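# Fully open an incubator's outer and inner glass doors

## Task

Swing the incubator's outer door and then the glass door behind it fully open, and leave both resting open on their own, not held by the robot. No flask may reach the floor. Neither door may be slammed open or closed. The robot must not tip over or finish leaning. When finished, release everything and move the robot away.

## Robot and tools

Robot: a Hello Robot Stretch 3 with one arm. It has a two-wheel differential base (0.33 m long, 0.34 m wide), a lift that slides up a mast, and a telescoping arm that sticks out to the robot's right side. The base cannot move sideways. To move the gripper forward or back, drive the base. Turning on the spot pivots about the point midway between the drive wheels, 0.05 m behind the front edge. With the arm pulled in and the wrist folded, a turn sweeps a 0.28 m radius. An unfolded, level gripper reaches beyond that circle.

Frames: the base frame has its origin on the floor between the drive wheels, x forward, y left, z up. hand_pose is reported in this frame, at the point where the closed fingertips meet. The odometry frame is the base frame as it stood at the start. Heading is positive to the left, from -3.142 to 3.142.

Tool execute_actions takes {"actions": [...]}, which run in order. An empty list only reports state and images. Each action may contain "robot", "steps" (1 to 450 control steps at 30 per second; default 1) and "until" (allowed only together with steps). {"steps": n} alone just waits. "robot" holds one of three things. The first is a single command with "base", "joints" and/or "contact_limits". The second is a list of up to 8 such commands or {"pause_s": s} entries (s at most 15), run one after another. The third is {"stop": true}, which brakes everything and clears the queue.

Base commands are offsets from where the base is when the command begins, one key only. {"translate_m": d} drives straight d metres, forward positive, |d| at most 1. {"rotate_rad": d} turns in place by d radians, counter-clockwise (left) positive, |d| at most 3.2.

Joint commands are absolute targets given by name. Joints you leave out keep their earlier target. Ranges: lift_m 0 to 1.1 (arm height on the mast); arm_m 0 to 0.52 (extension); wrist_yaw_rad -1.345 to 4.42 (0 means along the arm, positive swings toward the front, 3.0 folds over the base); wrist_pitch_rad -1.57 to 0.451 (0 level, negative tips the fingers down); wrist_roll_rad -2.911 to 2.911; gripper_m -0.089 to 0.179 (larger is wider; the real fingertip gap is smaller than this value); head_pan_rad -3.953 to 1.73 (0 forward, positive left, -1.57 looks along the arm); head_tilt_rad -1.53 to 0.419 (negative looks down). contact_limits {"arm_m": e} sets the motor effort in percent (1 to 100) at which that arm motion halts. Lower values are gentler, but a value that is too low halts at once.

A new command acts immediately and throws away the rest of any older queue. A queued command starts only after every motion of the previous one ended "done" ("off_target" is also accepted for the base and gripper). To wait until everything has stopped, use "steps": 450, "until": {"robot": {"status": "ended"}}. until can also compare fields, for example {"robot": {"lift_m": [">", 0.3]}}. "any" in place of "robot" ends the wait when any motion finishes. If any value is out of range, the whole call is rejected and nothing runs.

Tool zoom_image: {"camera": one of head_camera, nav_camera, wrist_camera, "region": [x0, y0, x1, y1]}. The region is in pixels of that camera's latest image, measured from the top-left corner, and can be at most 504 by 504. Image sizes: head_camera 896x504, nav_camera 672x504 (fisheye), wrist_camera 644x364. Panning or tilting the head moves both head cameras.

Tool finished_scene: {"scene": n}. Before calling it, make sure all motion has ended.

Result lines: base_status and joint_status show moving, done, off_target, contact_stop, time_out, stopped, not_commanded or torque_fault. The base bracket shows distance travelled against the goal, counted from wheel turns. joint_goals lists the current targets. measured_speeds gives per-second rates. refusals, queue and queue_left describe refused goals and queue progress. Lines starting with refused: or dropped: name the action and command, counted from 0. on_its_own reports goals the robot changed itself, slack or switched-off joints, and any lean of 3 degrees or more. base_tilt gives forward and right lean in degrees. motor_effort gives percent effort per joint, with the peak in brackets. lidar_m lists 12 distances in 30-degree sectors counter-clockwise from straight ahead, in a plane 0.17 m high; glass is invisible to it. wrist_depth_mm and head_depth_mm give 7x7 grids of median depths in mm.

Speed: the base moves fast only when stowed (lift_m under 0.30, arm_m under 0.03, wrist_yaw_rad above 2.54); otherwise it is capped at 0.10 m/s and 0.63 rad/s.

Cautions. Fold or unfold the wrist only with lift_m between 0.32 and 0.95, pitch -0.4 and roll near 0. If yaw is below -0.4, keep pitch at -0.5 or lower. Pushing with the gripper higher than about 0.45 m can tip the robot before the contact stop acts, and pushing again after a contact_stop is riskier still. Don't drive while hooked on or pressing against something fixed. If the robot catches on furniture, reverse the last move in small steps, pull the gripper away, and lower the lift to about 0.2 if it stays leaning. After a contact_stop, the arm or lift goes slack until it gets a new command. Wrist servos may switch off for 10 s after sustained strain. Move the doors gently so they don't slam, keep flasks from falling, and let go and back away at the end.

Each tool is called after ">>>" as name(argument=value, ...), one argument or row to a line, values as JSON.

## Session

>>> execute_actions(
  actions=[],
)

Scene clock: 0.00 s.
robot.base_odometry: x=+0.000 y=+0.000 heading=+0.000 (m, m, rad; robot's odometry frame)
robot.turned_by_wheels: +0.000 (rad since the last result)
robot.turned_by_imu: +0.000 (rad since the last result)
robot.base_tilt: forward=+2.1 right=+0.7 (deg)
robot.lidar_m: 1.10 1.09 1.26 2.12 2.92 3.13 2.06 2.65 2.18 1.46 1.65 1.30
robot.head_depth_mm: 1231 1234 1236 1242 1243 1248 1249 / 1193 1196 1207 1205 1208 1212 1215 / 1151 1155 1159 1167 1169 1165 1170 / 1108 1115 1114 1119 1118 1130 1131 / 1073 1074 1076 1080 1084 1086 1087 / 1032 1041 1043 1044 1044 1045 1049 / 999 1005 1009 1012 1013 1013 1017
robot.base_status: not_commanded
robot.joint_positions: lift_m=+0.554 arm_m=+0.002 wrist_yaw_rad=+3.071 wrist_pitch_rad=-0.413 wrist_roll_rad=-0.015 gripper_m=+0.037 head_pan_rad=-0.017 head_tilt_rad=-0.009
robot.joint_goals: lift_m=+0.554 arm_m=+0.002 wrist_yaw_rad=+3.071 wrist_pitch_rad=-0.413 wrist_roll_rad=-0.015 gripper_m=+0.037 head_pan_rad=-0.017 head_tilt_rad=-0.009
robot.joint_status: lift_m=not_commanded arm_m=not_commanded wrist_yaw_rad=not_commanded wrist_pitch_rad=not_commanded wrist_roll_rad=not_commanded gripper_m=not_commanded head_pan_rad=not_commanded head_tilt_rad=not_commanded
robot.measured_speeds: translate_m=+0.000 rotate_rad=+0.000 lift_m=+0.000 arm_m=+0.000 wrist_yaw_rad=+0.000 wrist_pitch_rad=+0.000 wrist_roll_rad=+0.000 head_pan_rad=+0.000 head_tilt_rad=+0.000
robot: refusals=0 queue=idle queue_left=0
robot.motor_effort: left_wheel=+0 right_wheel=+0 lift_m=+21 arm_m=+0 wrist_yaw_rad=+1 wrist_pitch_rad=+6 wrist_roll_rad=+1 gripper_m=+0 head_pan_rad=+0 head_tilt_rad=+1 (%)
robot.hand_pose: x=-0.0054 y=+0.0779 z=+0.5674 quat_wxyz=(+0.169, +0.691, +0.122, +0.692) (m; robot's base frame)
robot.wrist_depth_mm: - - - - - - - / - - - - - - - / - - - - - - - / - - - - - - - / - - - - - - - / 867 859 870 858 - 856 857 / 741 741 713 742 731 716 731
pictures: head_camera (sideways: a quarter turn clockwise sets it upright), nav_camera (sideways: a quarter turn counterclockwise sets it upright), wrist_camera
Images, in order (width x height): head_camera 896x504, nav_camera 672x504, wrist_camera 644x364.

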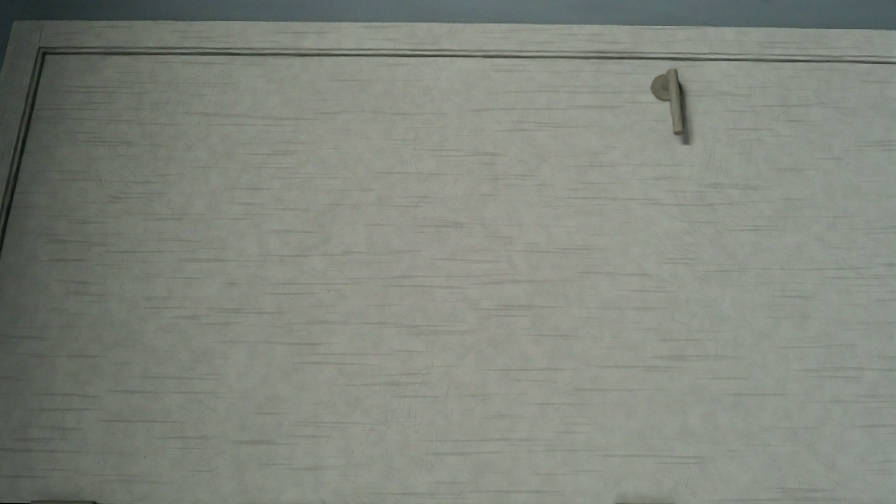

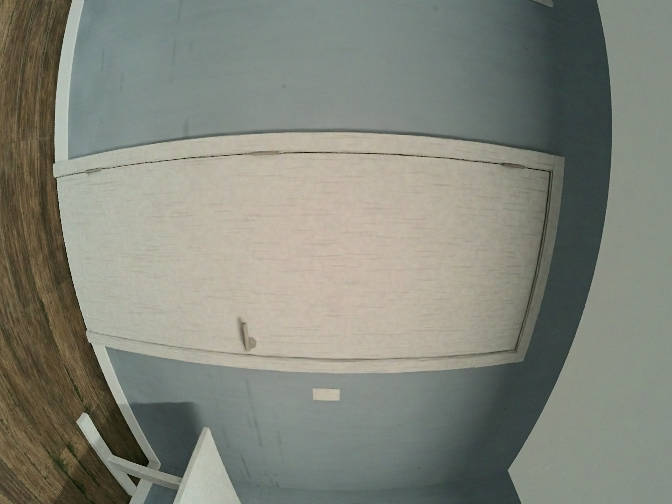

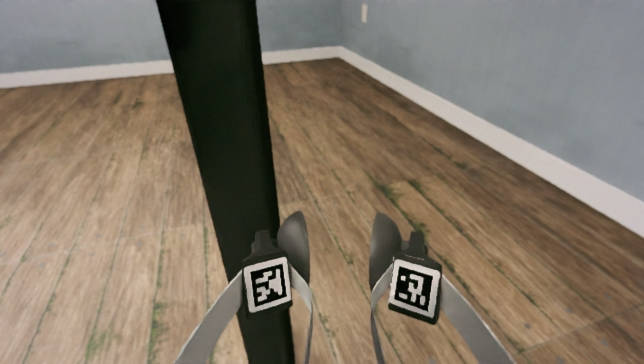

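>>> execute_actions(
  actions=[
    {"robot":{"joints":{"head_pan_rad":-3.1,"head_tilt_rad":-0.3}},"steps":200,"until":{"robot":{"status":"ended"}}},
  ],
)

Scene clock: 2.37 s.
robot.base_odometry: x=+0.000 y=+0.000 heading=+0.000 (m, m, rad; robot's odometry frame)
robot.turned_by_wheels: +0.000 (rad since the last result)
robot.turned_by_imu: +0.000 (rad since the last result)
robot.base_tilt: forward=+2.1 right=+0.7 (deg)
robot.lidar_m: 1.10 1.08 1.27 2.12 2.92 3.16 2.06 2.65 2.18 1.45 1.64 1.30
robot.head_depth_mm: 2648 2819 2993 3156 2865 2036 1592 / 2595 2719 2853 3056 2846 2029 1589 / 2536 2656 2101 2215 2433 2027 1584 / 2454 2576 2035 2131 2434 2029 1580 / 2387 2524 1989 2083 2357 2016 1579 / 2333 2446 2572 2728 2784 2037 1563 / 2284 2431 2537 2674 2750 2014 1576
robot.base_status: not_commanded
robot.joint_positions: lift_m=+0.554 arm_m=+0.002 wrist_yaw_rad=+3.071 wrist_pitch_rad=-0.413 wrist_roll_rad=-0.015 gripper_m=+0.037 head_pan_rad=-3.093 head_tilt_rad=-0.296
robot.joint_goals: lift_m=+0.554 arm_m=+0.002 wrist_yaw_rad=+3.071 wrist_pitch_rad=-0.413 wrist_roll_rad=-0.015 gripper_m=+0.037 head_pan_rad=-3.100 head_tilt_rad=-0.300
robot.joint_status: lift_m=not_commanded arm_m=not_commanded wrist_yaw_rad=not_commanded wrist_pitch_rad=not_commanded wrist_roll_rad=not_commanded gripper_m=not_commanded head_pan_rad=done head_tilt_rad=done
robot.measured_speeds: translate_m=+0.000 rotate_rad=+0.000 lift_m=+0.000 arm_m=+0.000 wrist_yaw_rad=+0.000 wrist_pitch_rad=+0.000 wrist_roll_rad=+0.000 head_pan_rad=+0.000 head_tilt_rad=+0.000
robot: refusals=0 queue=done queue_left=0
robot.motor_effort: left_wheel=-1(1) right_wheel=+0(0) lift_m=+20(21) arm_m=+0(0) wrist_yaw_rad=-1(0) wrist_pitch_rad=+7(6) wrist_roll_rad=+1(1) gripper_m=+0(1) head_pan_rad=-2(33) head_tilt_rad=-2(17) (%)
robot.hand_pose: x=-0.0054 y=+0.0779 z=+0.5674 quat_wxyz=(+0.169, +0.691, +0.122, +0.692) (m; robot's base frame)
robot.wrist_depth_mm: - - - - - - - / - - - - - - - / - - - - - - - / - - - - - - - / - - - - - - - / 864 852 863 862 - 844 835 / 735 745 722 740 741 734 728
pictures: head_camera (sideways: a quarter turn clockwise sets it upright), nav_camera (sideways: a quarter turn counterclockwise sets it upright), wrist_camera
Images, in order (width x height): head_camera 896x504, nav_camera 672x504, wrist_camera 644x364.

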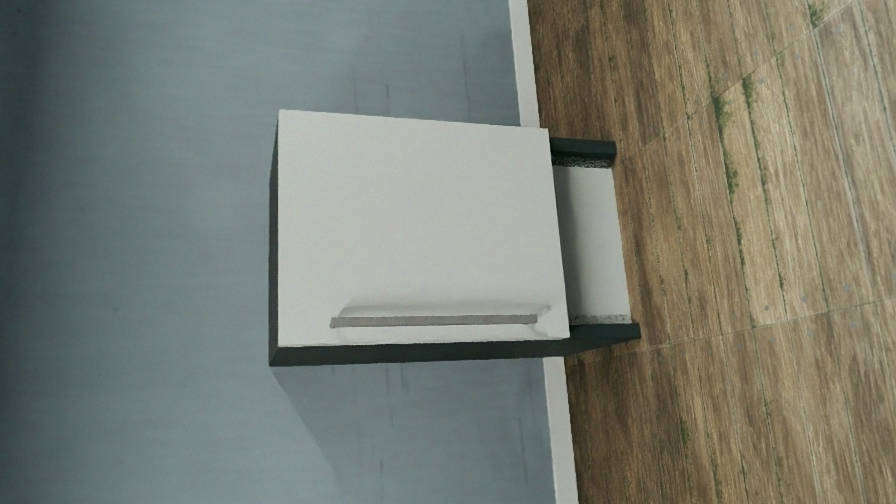

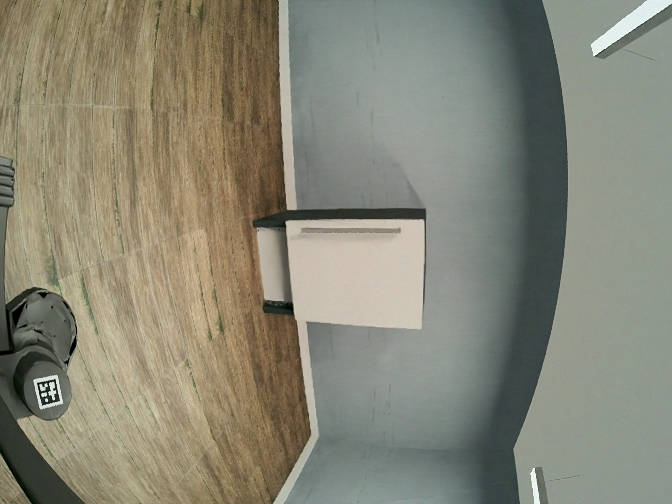

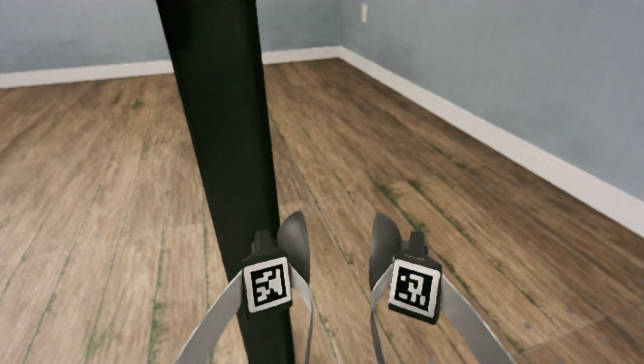

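>>> execute_actions(
  actions=[
    {"robot":[{"base":{"rotate_rad":-3.08},"joints":{"lift_m":0.28,"head_pan_rad":0,"head_tilt_rad":-0.4}},{"base":{"translate_m":1.0}},{"base":{"rotate_rad":1.77},"joints":{"head_pan_rad":-1.57,"head_tilt_rad":-0.6}},{"joints":{"lift_m":0.52}},{"joints":{"wrist_yaw_rad":0,"gripper_m":0.10}},{"joints":{"wrist_pitch_rad":0,"arm_m":0.25}}],"steps":450,"until":{"robot":{"status":"ended"}}},
    {"steps":400,"until":{"robot":{"status":"ended"}}},
  ],
)

Scene clock: 25.87 s.
robot.base_odometry: x=-0.998 y=-0.062 heading=-1.310 (m, m, rad; robot's odometry frame)
robot.turned_by_wheels: -1.310 (rad since the last result)
robot.turned_by_imu: -1.301 (rad since the last result)
robot.base_tilt: forward=+2.1 right=+0.7 (deg)
robot.lidar_m: 2.07 1.69 2.17 2.06 2.15 2.83 2.69 2.48 1.17 1.07 1.72 2.17
robot.head_depth_mm: 1176 939 1048 1190 1364 1506 1273 / 1136 938 1043 1176 1355 1519 1290 / 1108 931 1038 1175 1352 1546 1191 / 1398 960 1075 1195 1550 1580 1239 / 1431 1588 1769 2002 1841 1507 1267 / 1429 1579 1766 1979 1836 1505 1270 / 1425 1571 1749 1993 1820 1485 1260
robot.base_status: done (rotate_rad +1.7699 of +1.7700)
robot.joint_positions: lift_m=+0.520 arm_m=+0.250 wrist_yaw_rad=+0.001 wrist_pitch_rad=-0.026 wrist_roll_rad=-0.015 gripper_m=+0.100 head_pan_rad=-1.563 head_tilt_rad=-0.593
robot.joint_goals: lift_m=+0.520 arm_m=+0.250 wrist_yaw_rad=+0.000 wrist_pitch_rad=+0.000 wrist_roll_rad=-0.015 gripper_m=+0.100 head_pan_rad=-1.570 head_tilt_rad=-0.600
robot.joint_status: lift_m=done arm_m=done wrist_yaw_rad=done wrist_pitch_rad=done wrist_roll_rad=not_commanded gripper_m=done head_pan_rad=done head_tilt_rad=done
robot.measured_speeds: translate_m=+0.000 rotate_rad=+0.000 lift_m=+0.000 arm_m=+0.000 wrist_yaw_rad=+0.000 wrist_pitch_rad=+0.000 wrist_roll_rad=+0.000 head_pan_rad=+0.000 head_tilt_rad=+0.000
robot: refusals=0 queue=done queue_left=0
robot.motor_effort: left_wheel=-1(7) right_wheel=+3(14) lift_m=+24(25) arm_m=+3(1) wrist_yaw_rad=-1(3) wrist_pitch_rad=+13(14) wrist_roll_rad=+1(0) gripper_m=+0(80) head_pan_rad=-3(32) head_tilt_rad=-4(16) (%)
robot.hand_pose: x=-0.0213 y=-0.6502 z=+0.6276 quat_wxyz=(+0.713, +0.010, -0.701, -0.009) (m; robot's base frame)
robot.wrist_depth_mm: - - - 489 482 480 478 / - - - 504 501 493 494 / - - - 517 514 512 504 / - - - 534 525 525 526 / - - - 550 545 540 538 / - - - 571 560 557 560 / - - - 716 585 720 582
pictures: head_camera (sideways: a quarter turn clockwise sets it upright), nav_camera (sideways: a quarter turn counterclockwise sets it upright), wrist_camera
Images, in order (width x height): head_camera 896x504, nav_camera 672x504, wrist_camera 644x364.

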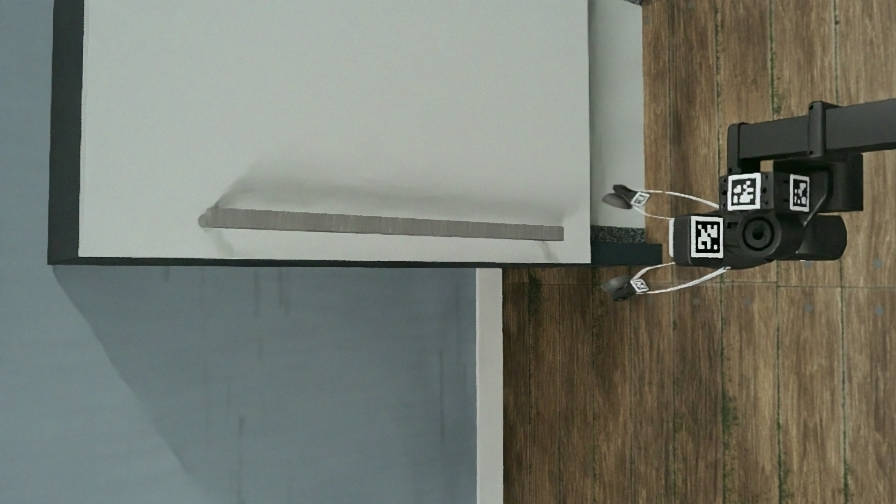

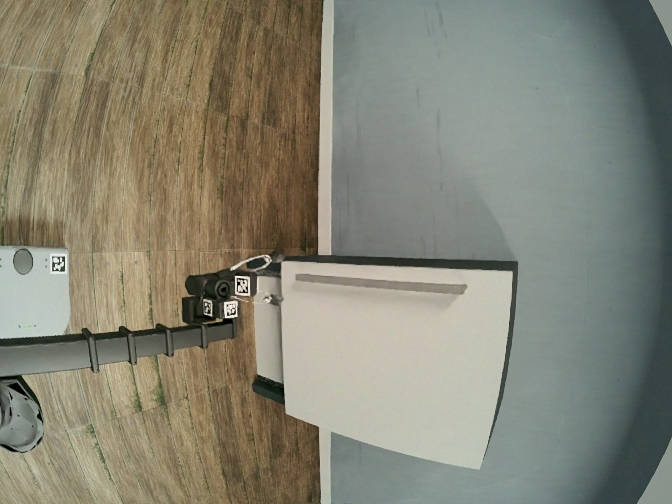

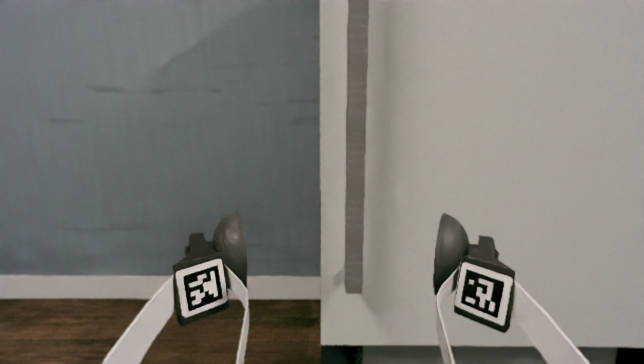

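>>> execute_actions(
  actions=[
    {"robot":[{"base":{"rotate_rad":-0.5}},{"base":{"translate_m":0.21}},{"base":{"rotate_rad":0.5}},{"base":{"translate_m":-0.205}},{"joints":{"arm_m":0.52},"contact_limits":{"arm_m":10}}],"steps":450,"until":{"robot":{"status":"ended"}}},
    {"steps":300,"until":{"robot":{"status":"ended"}}},
  ],
)

Scene clock: 38.70 s.
robot.base_odometry: x=-1.101 y=-0.068 heading=-1.310 (m, m, rad; robot's odometry frame)
robot.turned_by_wheels: +0.000 (rad since the last result)
robot.turned_by_imu: -0.002 (rad since the last result)
robot.base_tilt: forward=+2.1 right=+0.7 (deg)
robot.lidar_m: 2.09 1.75 2.27 2.17 2.25 2.80 2.67 2.33 1.07 0.97 1.62 2.15
robot.head_depth_mm: 1184 841 939 1065 1226 1509 1271 / 1144 841 936 1053 1215 1504 1301 / 1112 835 934 1050 1149 1501 1270 / 1291 834 929 1049 1537 1475 1267 / 1353 1480 1652 1877 1828 1497 1267 / 1341 1484 1658 1871 1822 1489 1263 / 1337 1465 1648 1845 1822 1491 1259
robot.base_status: done (translate_m -0.2050 of -0.2050)
robot.joint_positions: lift_m=+0.520 arm_m=+0.501 wrist_yaw_rad=-0.015 wrist_pitch_rad=-0.031 wrist_roll_rad=-0.015 gripper_m=+0.100 head_pan_rad=-1.563 head_tilt_rad=-0.593
robot.joint_goals: lift_m=+0.520 arm_m=+0.501 wrist_yaw_rad=+0.000 wrist_pitch_rad=+0.000 wrist_roll_rad=-0.015 gripper_m=+0.100 head_pan_rad=-1.570 head_tilt_rad=-0.600
robot.joint_status: lift_m=done arm_m=contact_stop wrist_yaw_rad=done wrist_pitch_rad=done wrist_roll_rad=not_commanded gripper_m=done head_pan_rad=done head_tilt_rad=done
robot.measured_speeds: translate_m=+0.000 rotate_rad=+0.000 lift_m=+0.000 arm_m=-0.012 wrist_yaw_rad=+0.000 wrist_pitch_rad=+0.000 wrist_roll_rad=+0.000 head_pan_rad=+0.000 head_tilt_rad=+0.000
robot: refusals=0 queue=dropped queue_left=0
robot.on_its_own: arm_m is slack since a contact_stop, until your next command for it (your +0.520 is given up)
robot.motor_effort: left_wheel=-2(3) right_wheel=+0(9) lift_m=+24(24) arm_m=+5(10) wrist_yaw_rad=+14(15) wrist_pitch_rad=+15(17) wrist_roll_rad=+0(1) gripper_m=-3(3) head_pan_rad=-3(3) head_tilt_rad=-3(3) (%)
robot.contact_limits: arm_m 10 (drawing in: default 15, maximum 24; extending or still: default 21, maximum 34)
robot.hand_pose: x=-0.0254 y=-0.9010 z=+0.6266 quat_wxyz=(+0.713, +0.006, -0.701, -0.017) (m; robot's base frame)
robot.wrist_depth_mm: 782 793 156 90 156 156 156 / 813 814 162 93 160 160 161 / 832 834 824 96 165 165 166 / 854 851 848 99 170 170 171 / 894 887 177 102 175 176 176 / 925 925 183 106 182 - 182 / 936 944 924 110 187 189 188
pictures: head_camera (sideways: a quarter turn clockwise sets it upright), nav_camera (sideways: a quarter turn counterclockwise sets it upright), wrist_camera
Images, in order (width x height): head_camera 896x504, nav_camera 672x504, wrist_camera 644x364.

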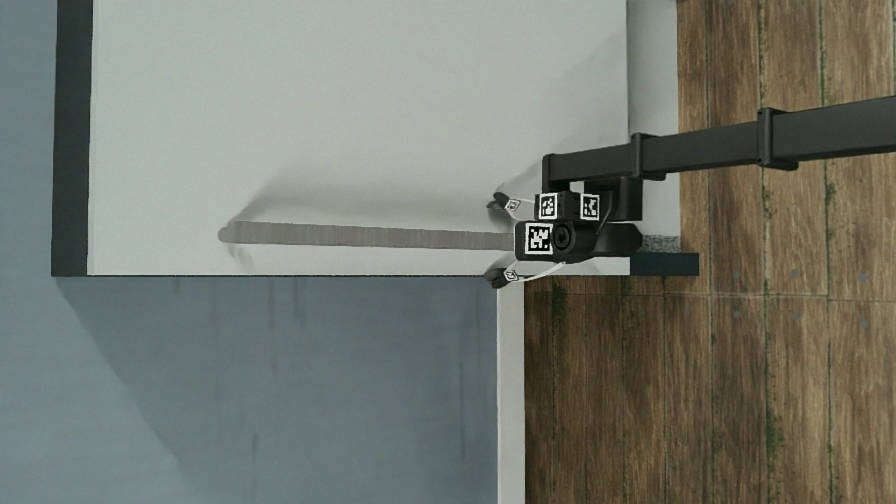

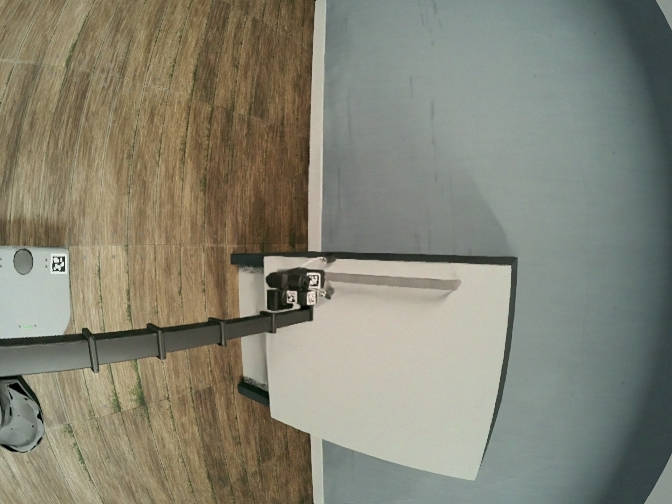

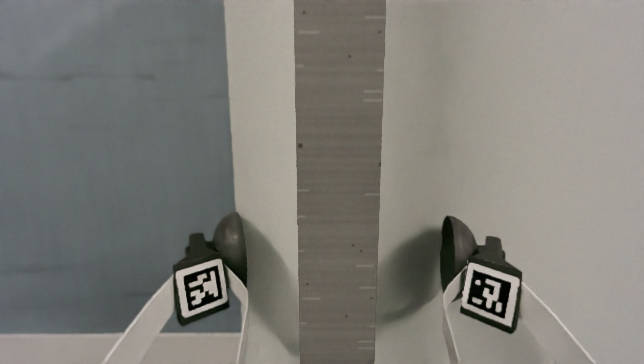

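>>> execute_actions(
  actions=[
    {"robot":[{"joints":{"arm_m":0.475}},{"joints":{"gripper_m":-0.03}},{"joints":{"arm_m":0.37},"contact_limits":{"arm_m":24}}],"steps":300,"until":{"robot":{"status":"ended"}}},
    {"robot":{"base":{"translate_m":-0.04},"joints":{"arm_m":0.27,"gripper_m":0.01,"wrist_yaw_rad":0.05},"contact_limits":{"arm_m":24}},"steps":200,"until":{"robot":{"status":"ended"}}},
    {"robot":{"base":{"translate_m":-0.06},"joints":{"arm_m":0.17},"contact_limits":{"arm_m":24}},"steps":200,"until":{"robot":{"status":"ended"}}},
    {"robot":{"base":{"translate_m":-0.06},"joints":{"arm_m":0.10},"contact_limits":{"arm_m":24}},"steps":200,"until":{"robot":{"status":"ended"}}},
  ],
)

Scene clock: 50.20 s.
robot.base_odometry: x=-1.142 y=+0.087 heading=-1.311 (m, m, rad; robot's odometry frame)
robot.turned_by_wheels: -0.001 (rad since the last result)
robot.turned_by_imu: -0.017 (rad since the last result)
robot.base_tilt: forward=+2.1 right=+0.8 (deg)
robot.lidar_m: 2.25 1.90 2.28 2.18 2.24 2.64 2.51 2.38 1.08 0.98 1.62 2.14
robot.head_depth_mm: 1160 585 683 824 1029 1473 1272 / 1121 533 600 704 850 1073 1267 / 1097 481 531 512 614 740 1244 / 1064 446 482 546 632 741 861 / 1044 906 529 1140 1282 1432 1235 / 1297 919 1049 1814 1770 1493 1258 / 1338 1482 1640 1864 1814 1485 1257
robot.base_status: done (translate_m -0.0600 of -0.0600)
robot.joint_positions: lift_m=+0.520 arm_m=+0.101 wrist_yaw_rad=-0.135 wrist_pitch_rad=-0.026 wrist_roll_rad=-0.016 gripper_m=+0.010 head_pan_rad=-1.563 head_tilt_rad=-0.593
robot.joint_goals: lift_m=+0.520 arm_m=+0.100 wrist_yaw_rad=-0.094 wrist_pitch_rad=+0.000 wrist_roll_rad=-0.016 gripper_m=+0.010 head_pan_rad=-1.570 head_tilt_rad=-0.600
robot.joint_status: lift_m=done arm_m=done wrist_yaw_rad=off_target wrist_pitch_rad=done wrist_roll_rad=not_commanded gripper_m=done head_pan_rad=done head_tilt_rad=done
robot.measured_speeds: translate_m=+0.000 rotate_rad=+0.000 lift_m=+0.000 arm_m=+0.000 wrist_yaw_rad=+0.000 wrist_pitch_rad=+0.000 wrist_roll_rad=+0.000 head_pan_rad=+0.000 head_tilt_rad=+0.000
robot: refusals=0 queue=done queue_left=0
robot.on_its_own: wrist_yaw_rad is held at -0.094, not at your +0.050, by its stall guard, which is still easing; right_wheel is at rest, and its effort (+27) is outside its rest range (-18 to +18)
robot.motor_effort: left_wheel=-6(19) right_wheel=+27(56) lift_m=+24(24) arm_m=-5(6) wrist_yaw_rad=+39(69) wrist_pitch_rad=+12(15) wrist_roll_rad=+1(1) gripper_m=-13(99) head_pan_rad=-2(3) head_tilt_rad=-4(3) (%)
robot.contact_limits: arm_m 24 (drawing in: default 15, maximum 24; extending or still: default 21, maximum 34)
robot.hand_pose: x=-0.0559 y=-0.4990 z=+0.6279 quat_wxyz=(+0.711, -0.038, -0.700, -0.057) (m; robot's base frame)
robot.wrist_depth_mm: - 143 146 120 253 407 - / - 152 149 124 266 432 - / - 162 153 127 277 455 - / - 172 157 131 289 498 - / - 185 160 130 300 534 - / - - 159 130 134 594 - / - 979 176 144 332 - -
pictures: head_camera (sideways: a quarter turn clockwise sets it upright), nav_camera (sideways: a quarter turn counterclockwise sets it upright), wrist_camera
Images, in order (width x height): head_camera 896x504, nav_camera 672x504, wrist_camera 644x364.

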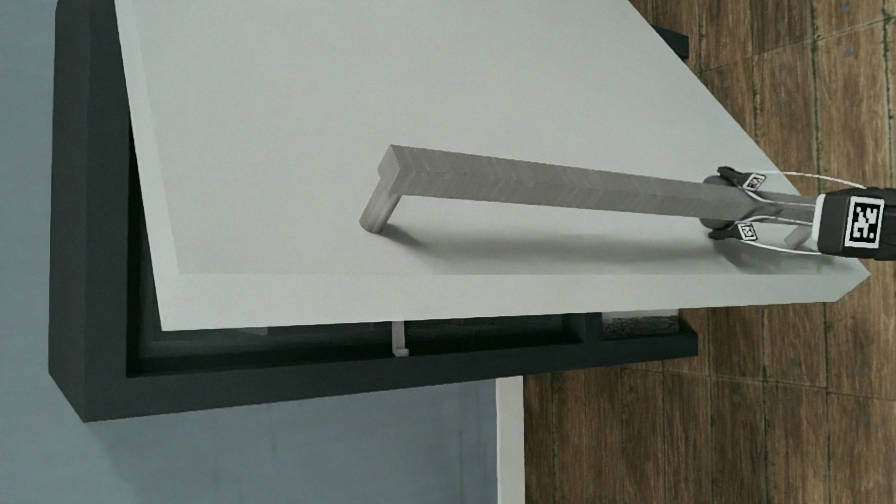

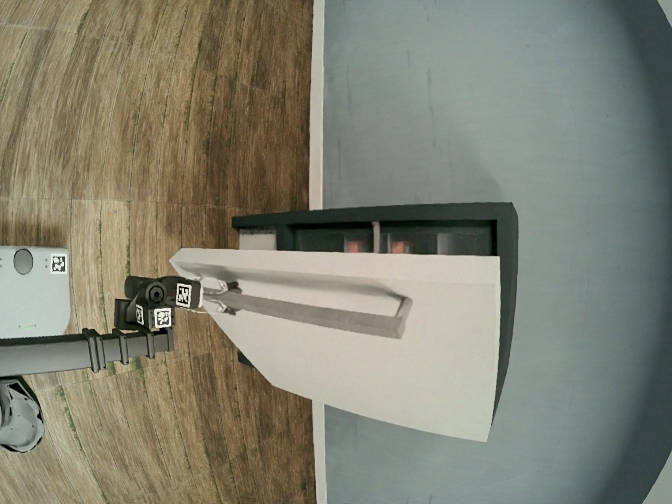

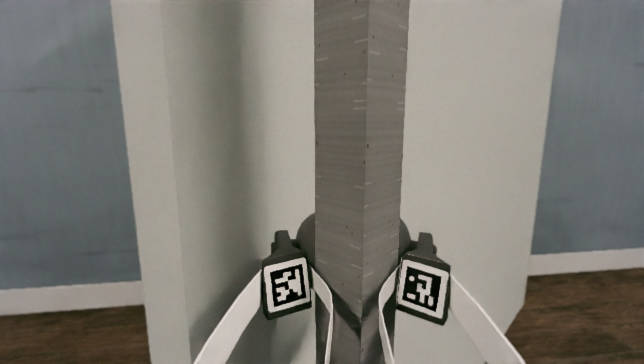

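>>> execute_actions(
  actions=[
    {"robot":{"base":{"translate_m":-0.13},"joints":{"gripper_m":0.06,"wrist_yaw_rad":0.4}},"steps":200,"until":{"robot":{"status":"ended"}}},
    {"robot":{"base":{"translate_m":-0.05},"joints":{"arm_m":0.01}},"steps":200,"until":{"robot":{"status":"ended"}}},
  ],
)

Scene clock: 54.73 s.
robot.base_odometry: x=-1.188 y=+0.261 heading=-1.310 (m, m, rad; robot's odometry frame)
robot.turned_by_wheels: +0.001 (rad since the last result)
robot.turned_by_imu: -0.056 (rad since the last result)
robot.base_tilt: forward=+2.1 right=+0.8 (deg)
robot.lidar_m: 2.42 2.06 2.31 2.17 2.20 2.52 2.33 2.36 1.72 1.04 1.03 2.06
robot.head_depth_mm: 1380 877 1740 2009 1858 1508 1276 / 1134 754 873 1030 1272 1512 1268 / 1101 666 754 870 1030 1432 1267 / 1071 595 666 754 872 1033 1270 / 1048 537 596 666 754 873 1186 / 1029 496 537 519 589 697 839 / 1015 463 490 532 603 740 1234
robot.base_status: done (translate_m -0.0500 of -0.0500)
robot.joint_positions: lift_m=+0.520 arm_m=+0.010 wrist_yaw_rad=+0.399 wrist_pitch_rad=-0.024 wrist_roll_rad=-0.016 gripper_m=+0.060 head_pan_rad=-1.563 head_tilt_rad=-0.593
robot.joint_goals: lift_m=+0.520 arm_m=+0.010 wrist_yaw_rad=+0.400 wrist_pitch_rad=+0.000 wrist_roll_rad=-0.016 gripper_m=+0.060 head_pan_rad=-1.570 head_tilt_rad=-0.600
robot.joint_status: lift_m=done arm_m=done wrist_yaw_rad=done wrist_pitch_rad=done wrist_roll_rad=not_commanded gripper_m=done head_pan_rad=done head_tilt_rad=done
robot.measured_speeds: translate_m=+0.000 rotate_rad=+0.000 lift_m=+0.000 arm_m=+0.000 wrist_yaw_rad=+0.000 wrist_pitch_rad=+0.000 wrist_roll_rad=+0.000 head_pan_rad=+0.000 head_tilt_rad=+0.000
robot: refusals=0 queue=done queue_left=0
robot.motor_effort: left_wheel=+0(26) right_wheel=-1(44) lift_m=+24(24) arm_m=-2(5) wrist_yaw_rad=+0(86) wrist_pitch_rad=+11(13) wrist_roll_rad=+0(0) gripper_m=+0(82) head_pan_rad=-3(3) head_tilt_rad=-3(3) (%)
robot.hand_pose: x=+0.0779 y=-0.3908 z=+0.6284 quat_wxyz=(+0.700, +0.148, -0.686, +0.133) (m; robot's base frame)
robot.wrist_depth_mm: - - - 222 309 347 395 / - - - 228 319 359 411 / - - - 237 330 372 428 / - - - 245 342 387 449 / - - - 251 347 401 463 / - - - 260 350 424 490 / - - - 318 381 433 509
pictures: head_camera (sideways: a quarter turn clockwise sets it upright), nav_camera (sideways: a quarter turn counterclockwise sets it upright), wrist_camera
Images, in order (width x height): head_camera 896x504, nav_camera 672x504, wrist_camera 644x364.

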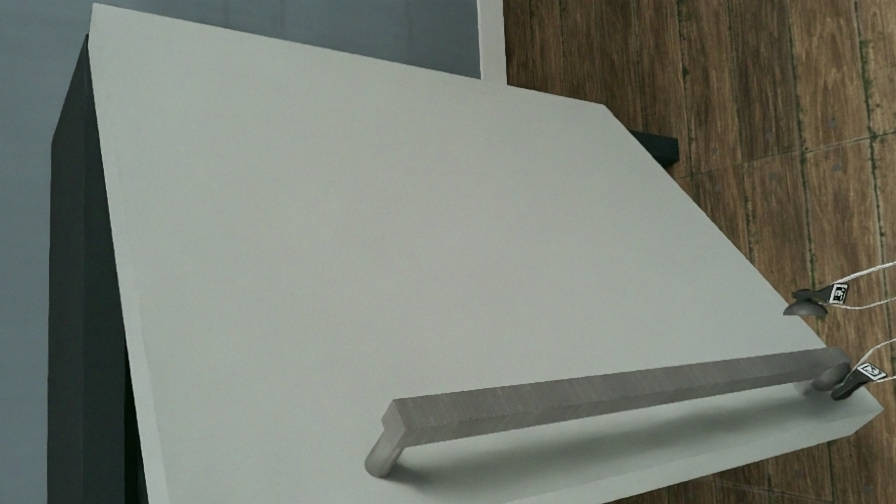

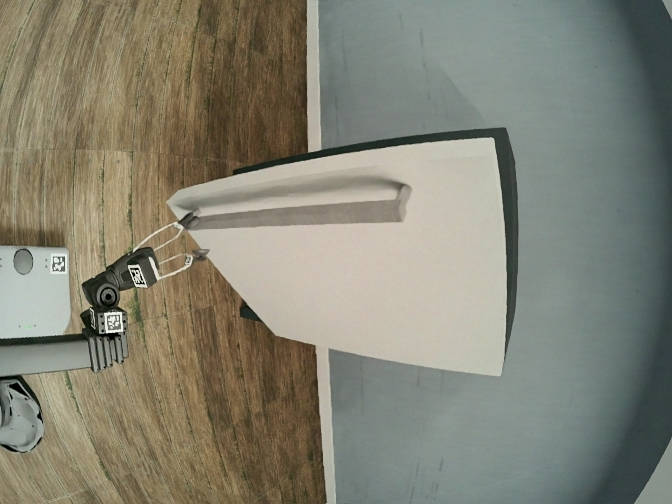

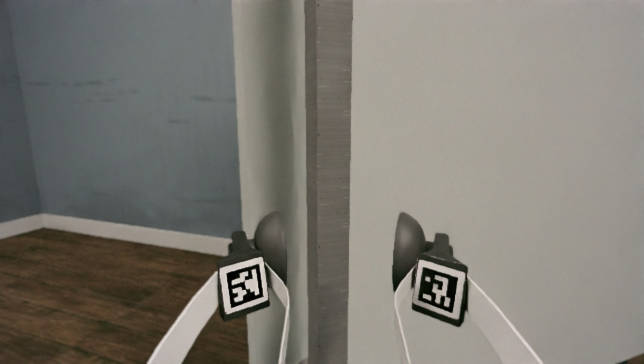

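>>> execute_actions(
  actions=[
    {"robot":{"base":{"translate_m":-0.14},"joints":{"wrist_yaw_rad":0.8}},"steps":200,"until":{"robot":{"status":"ended"}}},
    {"robot":{"base":{"translate_m":-0.08}},"steps":200,"until":{"robot":{"status":"ended"}}},
  ],
)

Scene clock: 59.23 s.
robot.base_odometry: x=-1.245 y=+0.474 heading=-1.310 (m, m, rad; robot's odometry frame)
robot.turned_by_wheels: +0.000 (rad since the last result)
robot.turned_by_imu: -0.001 (rad since the last result)
robot.base_tilt: forward=+2.1 right=+0.8 (deg)
robot.lidar_m: 2.64 2.26 2.28 2.14 2.16 2.28 2.12 2.14 1.75 1.03 1.08 2.09
robot.head_depth_mm: 1445 1596 1798 2037 1850 1510 1273 / 1428 1585 1765 2012 1847 1514 1275 / 1394 1516 1723 1977 1846 1502 1273 / 1075 816 916 1039 1198 1508 1268 / 1048 739 817 914 1041 1394 1271 / 1030 673 738 819 913 1037 1289 / 1012 618 674 739 819 912 1205
robot.base_status: done (translate_m -0.0800 of -0.0800)
robot.joint_positions: lift_m=+0.520 arm_m=+0.010 wrist_yaw_rad=+0.798 wrist_pitch_rad=-0.024 wrist_roll_rad=-0.016 gripper_m=+0.060 head_pan_rad=-1.563 head_tilt_rad=-0.593
robot.joint_goals: lift_m=+0.520 arm_m=+0.010 wrist_yaw_rad=+0.800 wrist_pitch_rad=+0.000 wrist_roll_rad=-0.016 gripper_m=+0.060 head_pan_rad=-1.570 head_tilt_rad=-0.600
robot.joint_status: lift_m=done arm_m=done wrist_yaw_rad=done wrist_pitch_rad=done wrist_roll_rad=not_commanded gripper_m=done head_pan_rad=done head_tilt_rad=done
robot.measured_speeds: translate_m=+0.000 rotate_rad=+0.000 lift_m=+0.000 arm_m=+0.000 wrist_yaw_rad=+0.000 wrist_pitch_rad=+0.000 wrist_roll_rad=+0.000 head_pan_rad=+0.000 head_tilt_rad=+0.000
robot: refusals=0 queue=done queue_left=0
robot.motor_effort: left_wheel=+0(4) right_wheel=+0(6) lift_m=+23(24) arm_m=-2(2) wrist_yaw_rad=+1(3) wrist_pitch_rad=+12(12) wrist_roll_rad=+0(1) gripper_m=+0(0) head_pan_rad=-2(3) head_tilt_rad=-3(3) (%)
robot.hand_pose: x=+0.1616 y=-0.3337 z=+0.6284 quat_wxyz=(+0.660, +0.281, -0.643, +0.269) (m; robot's base frame)
robot.wrist_depth_mm: - - - 402 403 397 394 / - - - 413 415 405 399 / - - - 431 426 419 417 / - - - 443 439 434 426 / - - - 455 445 445 441 / - - - 465 467 457 454 / - - - 486 477 472 468
pictures: head_camera (sideways: a quarter turn clockwise sets it upright), nav_camera (sideways: a quarter turn counterclockwise sets it upright), wrist_camera
Images, in order (width x height): head_camera 896x504, nav_camera 672x504, wrist_camera 644x364.

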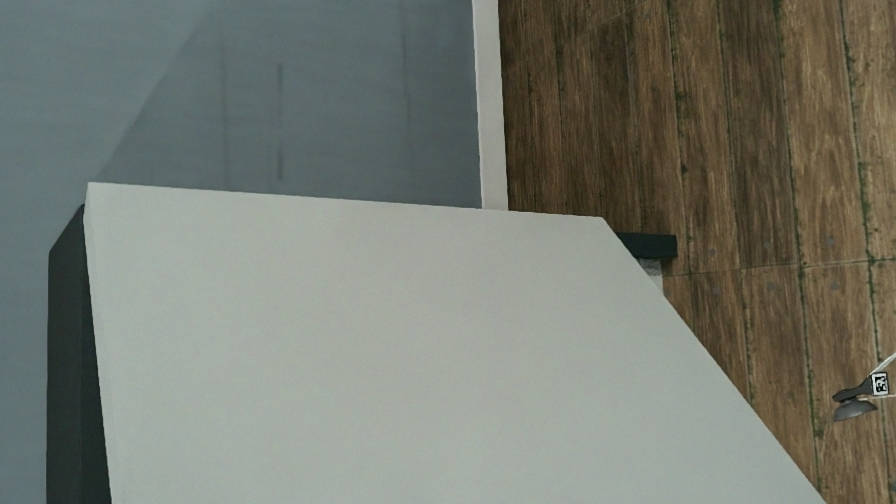

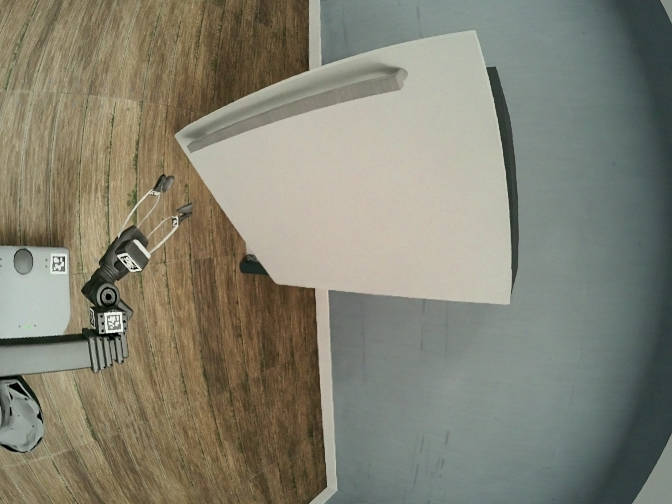

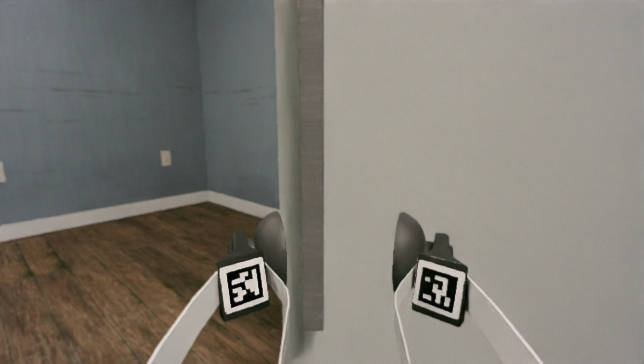

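>>> execute_actions(
  actions=[
    {"robot":[{"base":{"rotate_rad":0.07},"joints":{"wrist_yaw_rad":1.57,"gripper_m":0.0,"head_pan_rad":-2.0,"head_tilt_rad":-0.7}},{"base":{"translate_m":0.72}},{"joints":{"arm_m":0.25,"wrist_pitch_rad":-0.4}},{"joints":{"wrist_yaw_rad":4.4}},{"joints":{"arm_m":0.45,"wrist_pitch_rad":0,"lift_m":0.4}}],"steps":450,"until":{"robot":{"status":"ended"}}},
    {"steps":400,"until":{"robot":{"status":"ended"}}},
  ],
)

Scene clock: 78.00 s.
robot.base_odometry: x=-1.011 y=-0.207 heading=-1.240 (m, m, rad; robot's odometry frame)
robot.turned_by_wheels: +0.070 (rad since the last result)
robot.turned_by_imu: +0.068 (rad since the last result)
robot.base_tilt: forward=+2.1 right=+0.7 (deg)
robot.lidar_m: 1.93 1.58 2.26 2.14 2.22 2.96 2.84 2.36 1.09 1.00 1.64 2.02
robot.head_depth_mm: 740 1045 2380 2075 1685 1416 1219 / 525 574 710 836 1551 1407 1212 / 951 575 636 735 887 1347 1213 / 1184 1257 1432 1514 1631 1374 1236 / 1290 1239 1364 1443 1579 1437 1185 / 1285 1108 1155 1297 1451 1365 1205 / 830 952 1295 1847 1650 1361 1204
robot.base_status: done (translate_m +0.7200 of +0.7200)
robot.joint_positions: lift_m=+0.400 arm_m=+0.450 wrist_yaw_rad=+4.399 wrist_pitch_rad=-0.234 wrist_roll_rad=-0.015 gripper_m=+0.000 head_pan_rad=-1.993 head_tilt_rad=-0.691
robot.joint_goals: lift_m=+0.400 arm_m=+0.450 wrist_yaw_rad=+4.400 wrist_pitch_rad=+0.000 wrist_roll_rad=-0.015 gripper_m=+0.000 head_pan_rad=-2.000 head_tilt_rad=-0.700
robot.joint_status: lift_m=done arm_m=done wrist_yaw_rad=done wrist_pitch_rad=off_target wrist_roll_rad=not_commanded gripper_m=done head_pan_rad=done head_tilt_rad=done
robot.measured_speeds: translate_m=+0.000 rotate_rad=+0.000 lift_m=+0.000 arm_m=+0.000 wrist_yaw_rad=+0.000 wrist_pitch_rad=+0.000 wrist_roll_rad=+0.000 head_pan_rad=+0.000 head_tilt_rad=+0.000
robot: refusals=0 queue=dropped queue_left=0
robot.on_its_own: wrist_pitch_rad is at rest, and its effort (+100) is outside its rest range (-20 to +32)
robot.motor_effort: left_wheel=-2(5) right_wheel=+3(8) lift_m=+17(23) arm_m=+3(3) wrist_yaw_rad=+1(3) wrist_pitch_rad=+100(100) wrist_roll_rad=+0(0) gripper_m=-4(81) head_pan_rad=-3(23) head_tilt_rad=-3(11) (%)
robot.hand_pose: x=-0.2531 y=-0.5194 z=+0.4560 quat_wxyz=(-0.350, +0.514, +0.477, +0.621) (m; robot's base frame)
robot.wrist_depth_mm: 287 222 179 184 - - - / 322 242 193 194 - - - / 365 267 206 206 - - - / 425 298 225 220 - - - / 963 336 245 213 - - - / 787 758 280 - 863 809 821 / 675 679 633 268 681 668 672
pictures: head_camera (sideways: a quarter turn clockwise sets it upright), nav_camera (sideways: a quarter turn counterclockwise sets it upright), wrist_camera
ARM HIT: the arm struck itself hard.
Images, in order (width x height): head_camera 896x504, nav_camera 672x504, wrist_camera 644x364.

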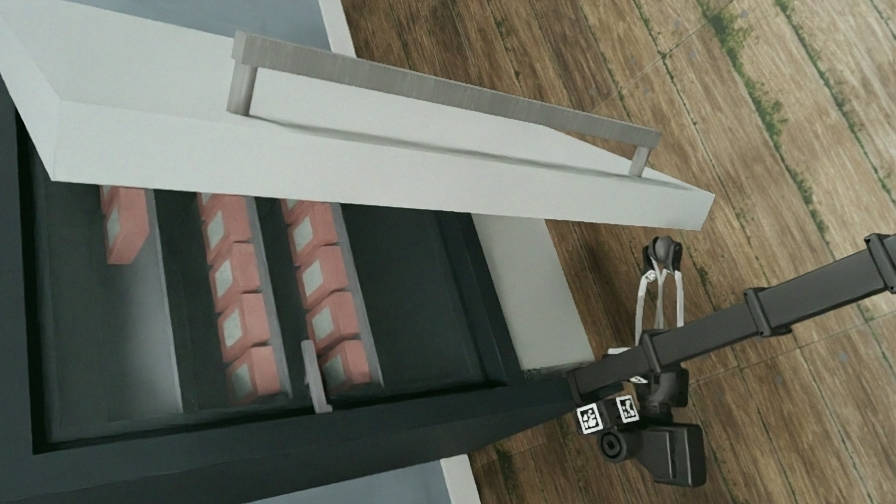

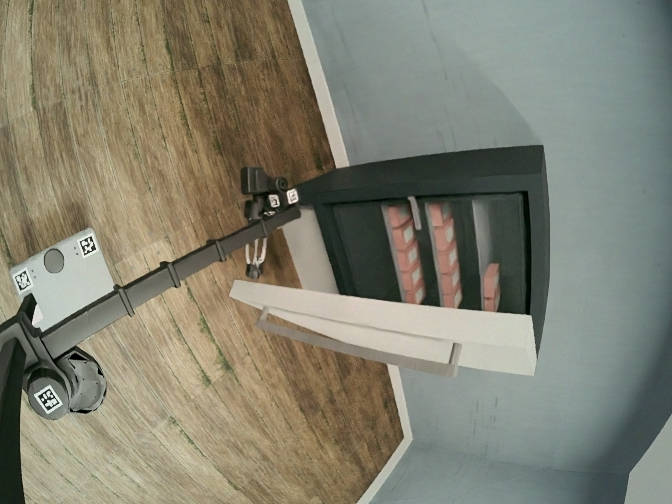

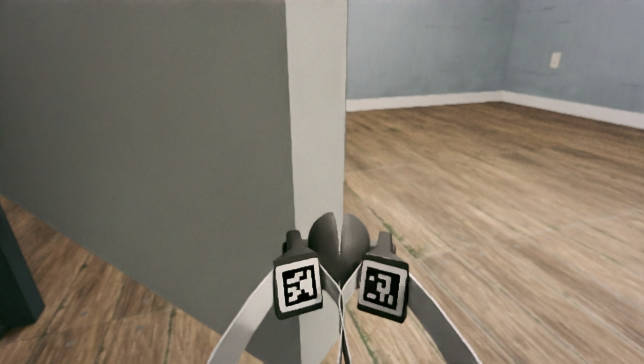

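>>> execute_actions(
  actions=[
    {"robot":{"joints":{"wrist_pitch_rad":-0.4,"lift_m":0.47,"arm_m":0.52}},"steps":200,"until":{"robot":{"status":"ended"}}},
    {"robot":{"base":{"translate_m":-0.2}},"steps":200,"until":{"robot":{"status":"ended"}}},
  ],
)

Scene clock: 83.30 s.
robot.base_odometry: x=-1.076 y=-0.018 heading=-1.240 (m, m, rad; robot's odometry frame)
robot.turned_by_wheels: +0.000 (rad since the last result)
robot.turned_by_imu: +0.000 (rad since the last result)
robot.base_tilt: forward=+2.1 right=+0.8 (deg)
robot.lidar_m: 2.12 1.77 2.24 2.14 2.22 2.77 2.64 2.37 1.10 1.00 1.65 2.19
robot.head_depth_mm: 1813 2079 2409 2080 1677 1409 1220 / 963 1938 2266 2002 1679 1414 1215 / 522 554 589 708 990 1350 1210 / 456 430 489 568 683 866 1242 / 958 1196 1330 1418 1571 1419 1194 / 1280 1191 1278 1423 1485 1403 1210 / 1265 1183 1208 1360 1440 1399 1198
robot.base_status: done (translate_m -0.2000 of -0.2000)
robot.joint_positions: lift_m=+0.470 arm_m=+0.520 wrist_yaw_rad=+4.398 wrist_pitch_rad=-0.424 wrist_roll_rad=-0.015 gripper_m=+0.000 head_pan_rad=-1.993 head_tilt_rad=-0.692
robot.joint_goals: lift_m=+0.470 arm_m=+0.520 wrist_yaw_rad=+4.400 wrist_pitch_rad=-0.400 wrist_roll_rad=-0.015 gripper_m=+0.000 head_pan_rad=-2.000 head_tilt_rad=-0.700
robot.joint_status: lift_m=done arm_m=done wrist_yaw_rad=done wrist_pitch_rad=done wrist_roll_rad=not_commanded gripper_m=done head_pan_rad=done head_tilt_rad=done
robot.measured_speeds: translate_m=+0.000 rotate_rad=+0.000 lift_m=+0.000 arm_m=+0.000 wrist_yaw_rad=+0.000 wrist_pitch_rad=+0.000 wrist_roll_rad=+0.000 head_pan_rad=+0.000 head_tilt_rad=+0.000
robot: refusals=0 queue=done queue_left=0
robot.motor_effort: left_wheel=-1(6) right_wheel=+3(32) lift_m=+23(23) arm_m=+2(3) wrist_yaw_rad=+2(4) wrist_pitch_rad=+12(100) wrist_roll_rad=+0(0) gripper_m=-3(3) head_pan_rad=-3(2) head_tilt_rad=-4(4) (%)
robot.hand_pose: x=-0.2340 y=-0.5955 z=+0.4810 quat_wxyz=(-0.290, +0.466, +0.525, +0.651) (m; robot's base frame)
robot.wrist_depth_mm: 220 192 167 148 133 120 110 / 250 215 184 161 143 128 117 / 296 244 205 176 155 139 125 / 353 281 230 195 169 150 134 / 448 332 263 219 185 163 145 / 702 734 314 - 199 178 157 / 621 645 643 288 241 198 172
pictures: head_camera (sideways: a quarter turn clockwise sets it upright), nav_camera (sideways: a quarter turn counterclockwise sets it upright), wrist_camera
Images, in order (width x height): head_camera 896x504, nav_camera 672x504, wrist_camera 644x364.

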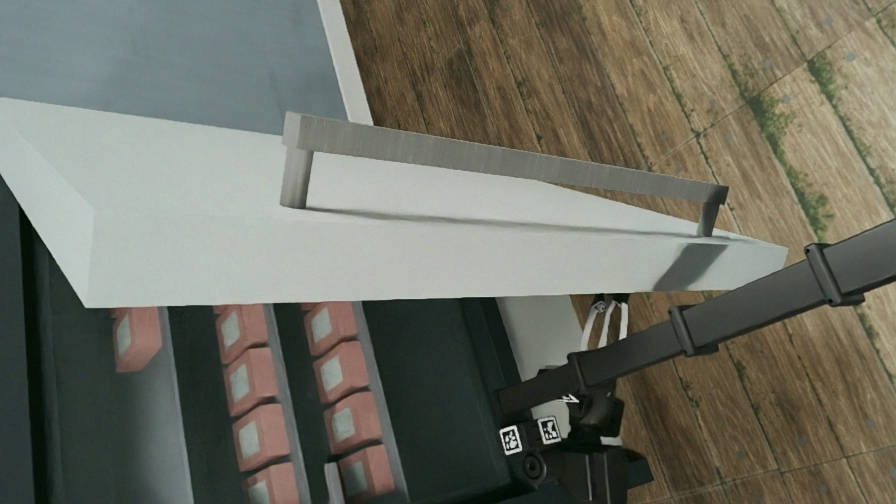

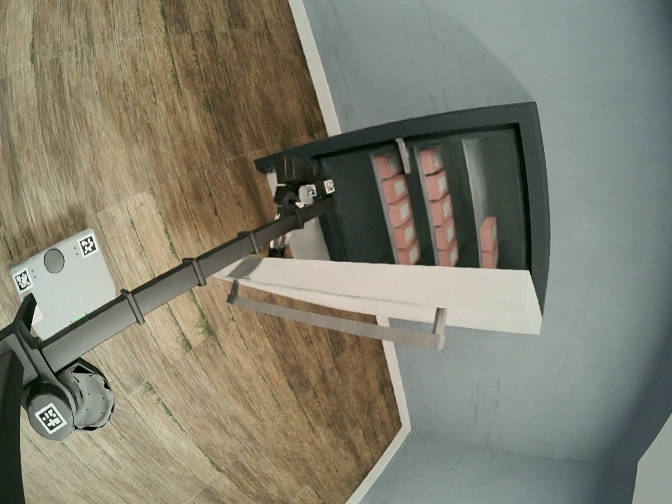

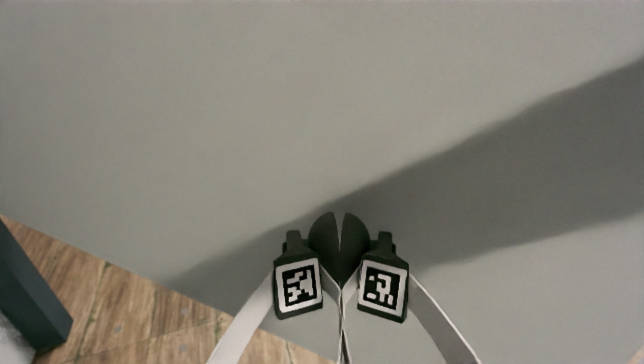

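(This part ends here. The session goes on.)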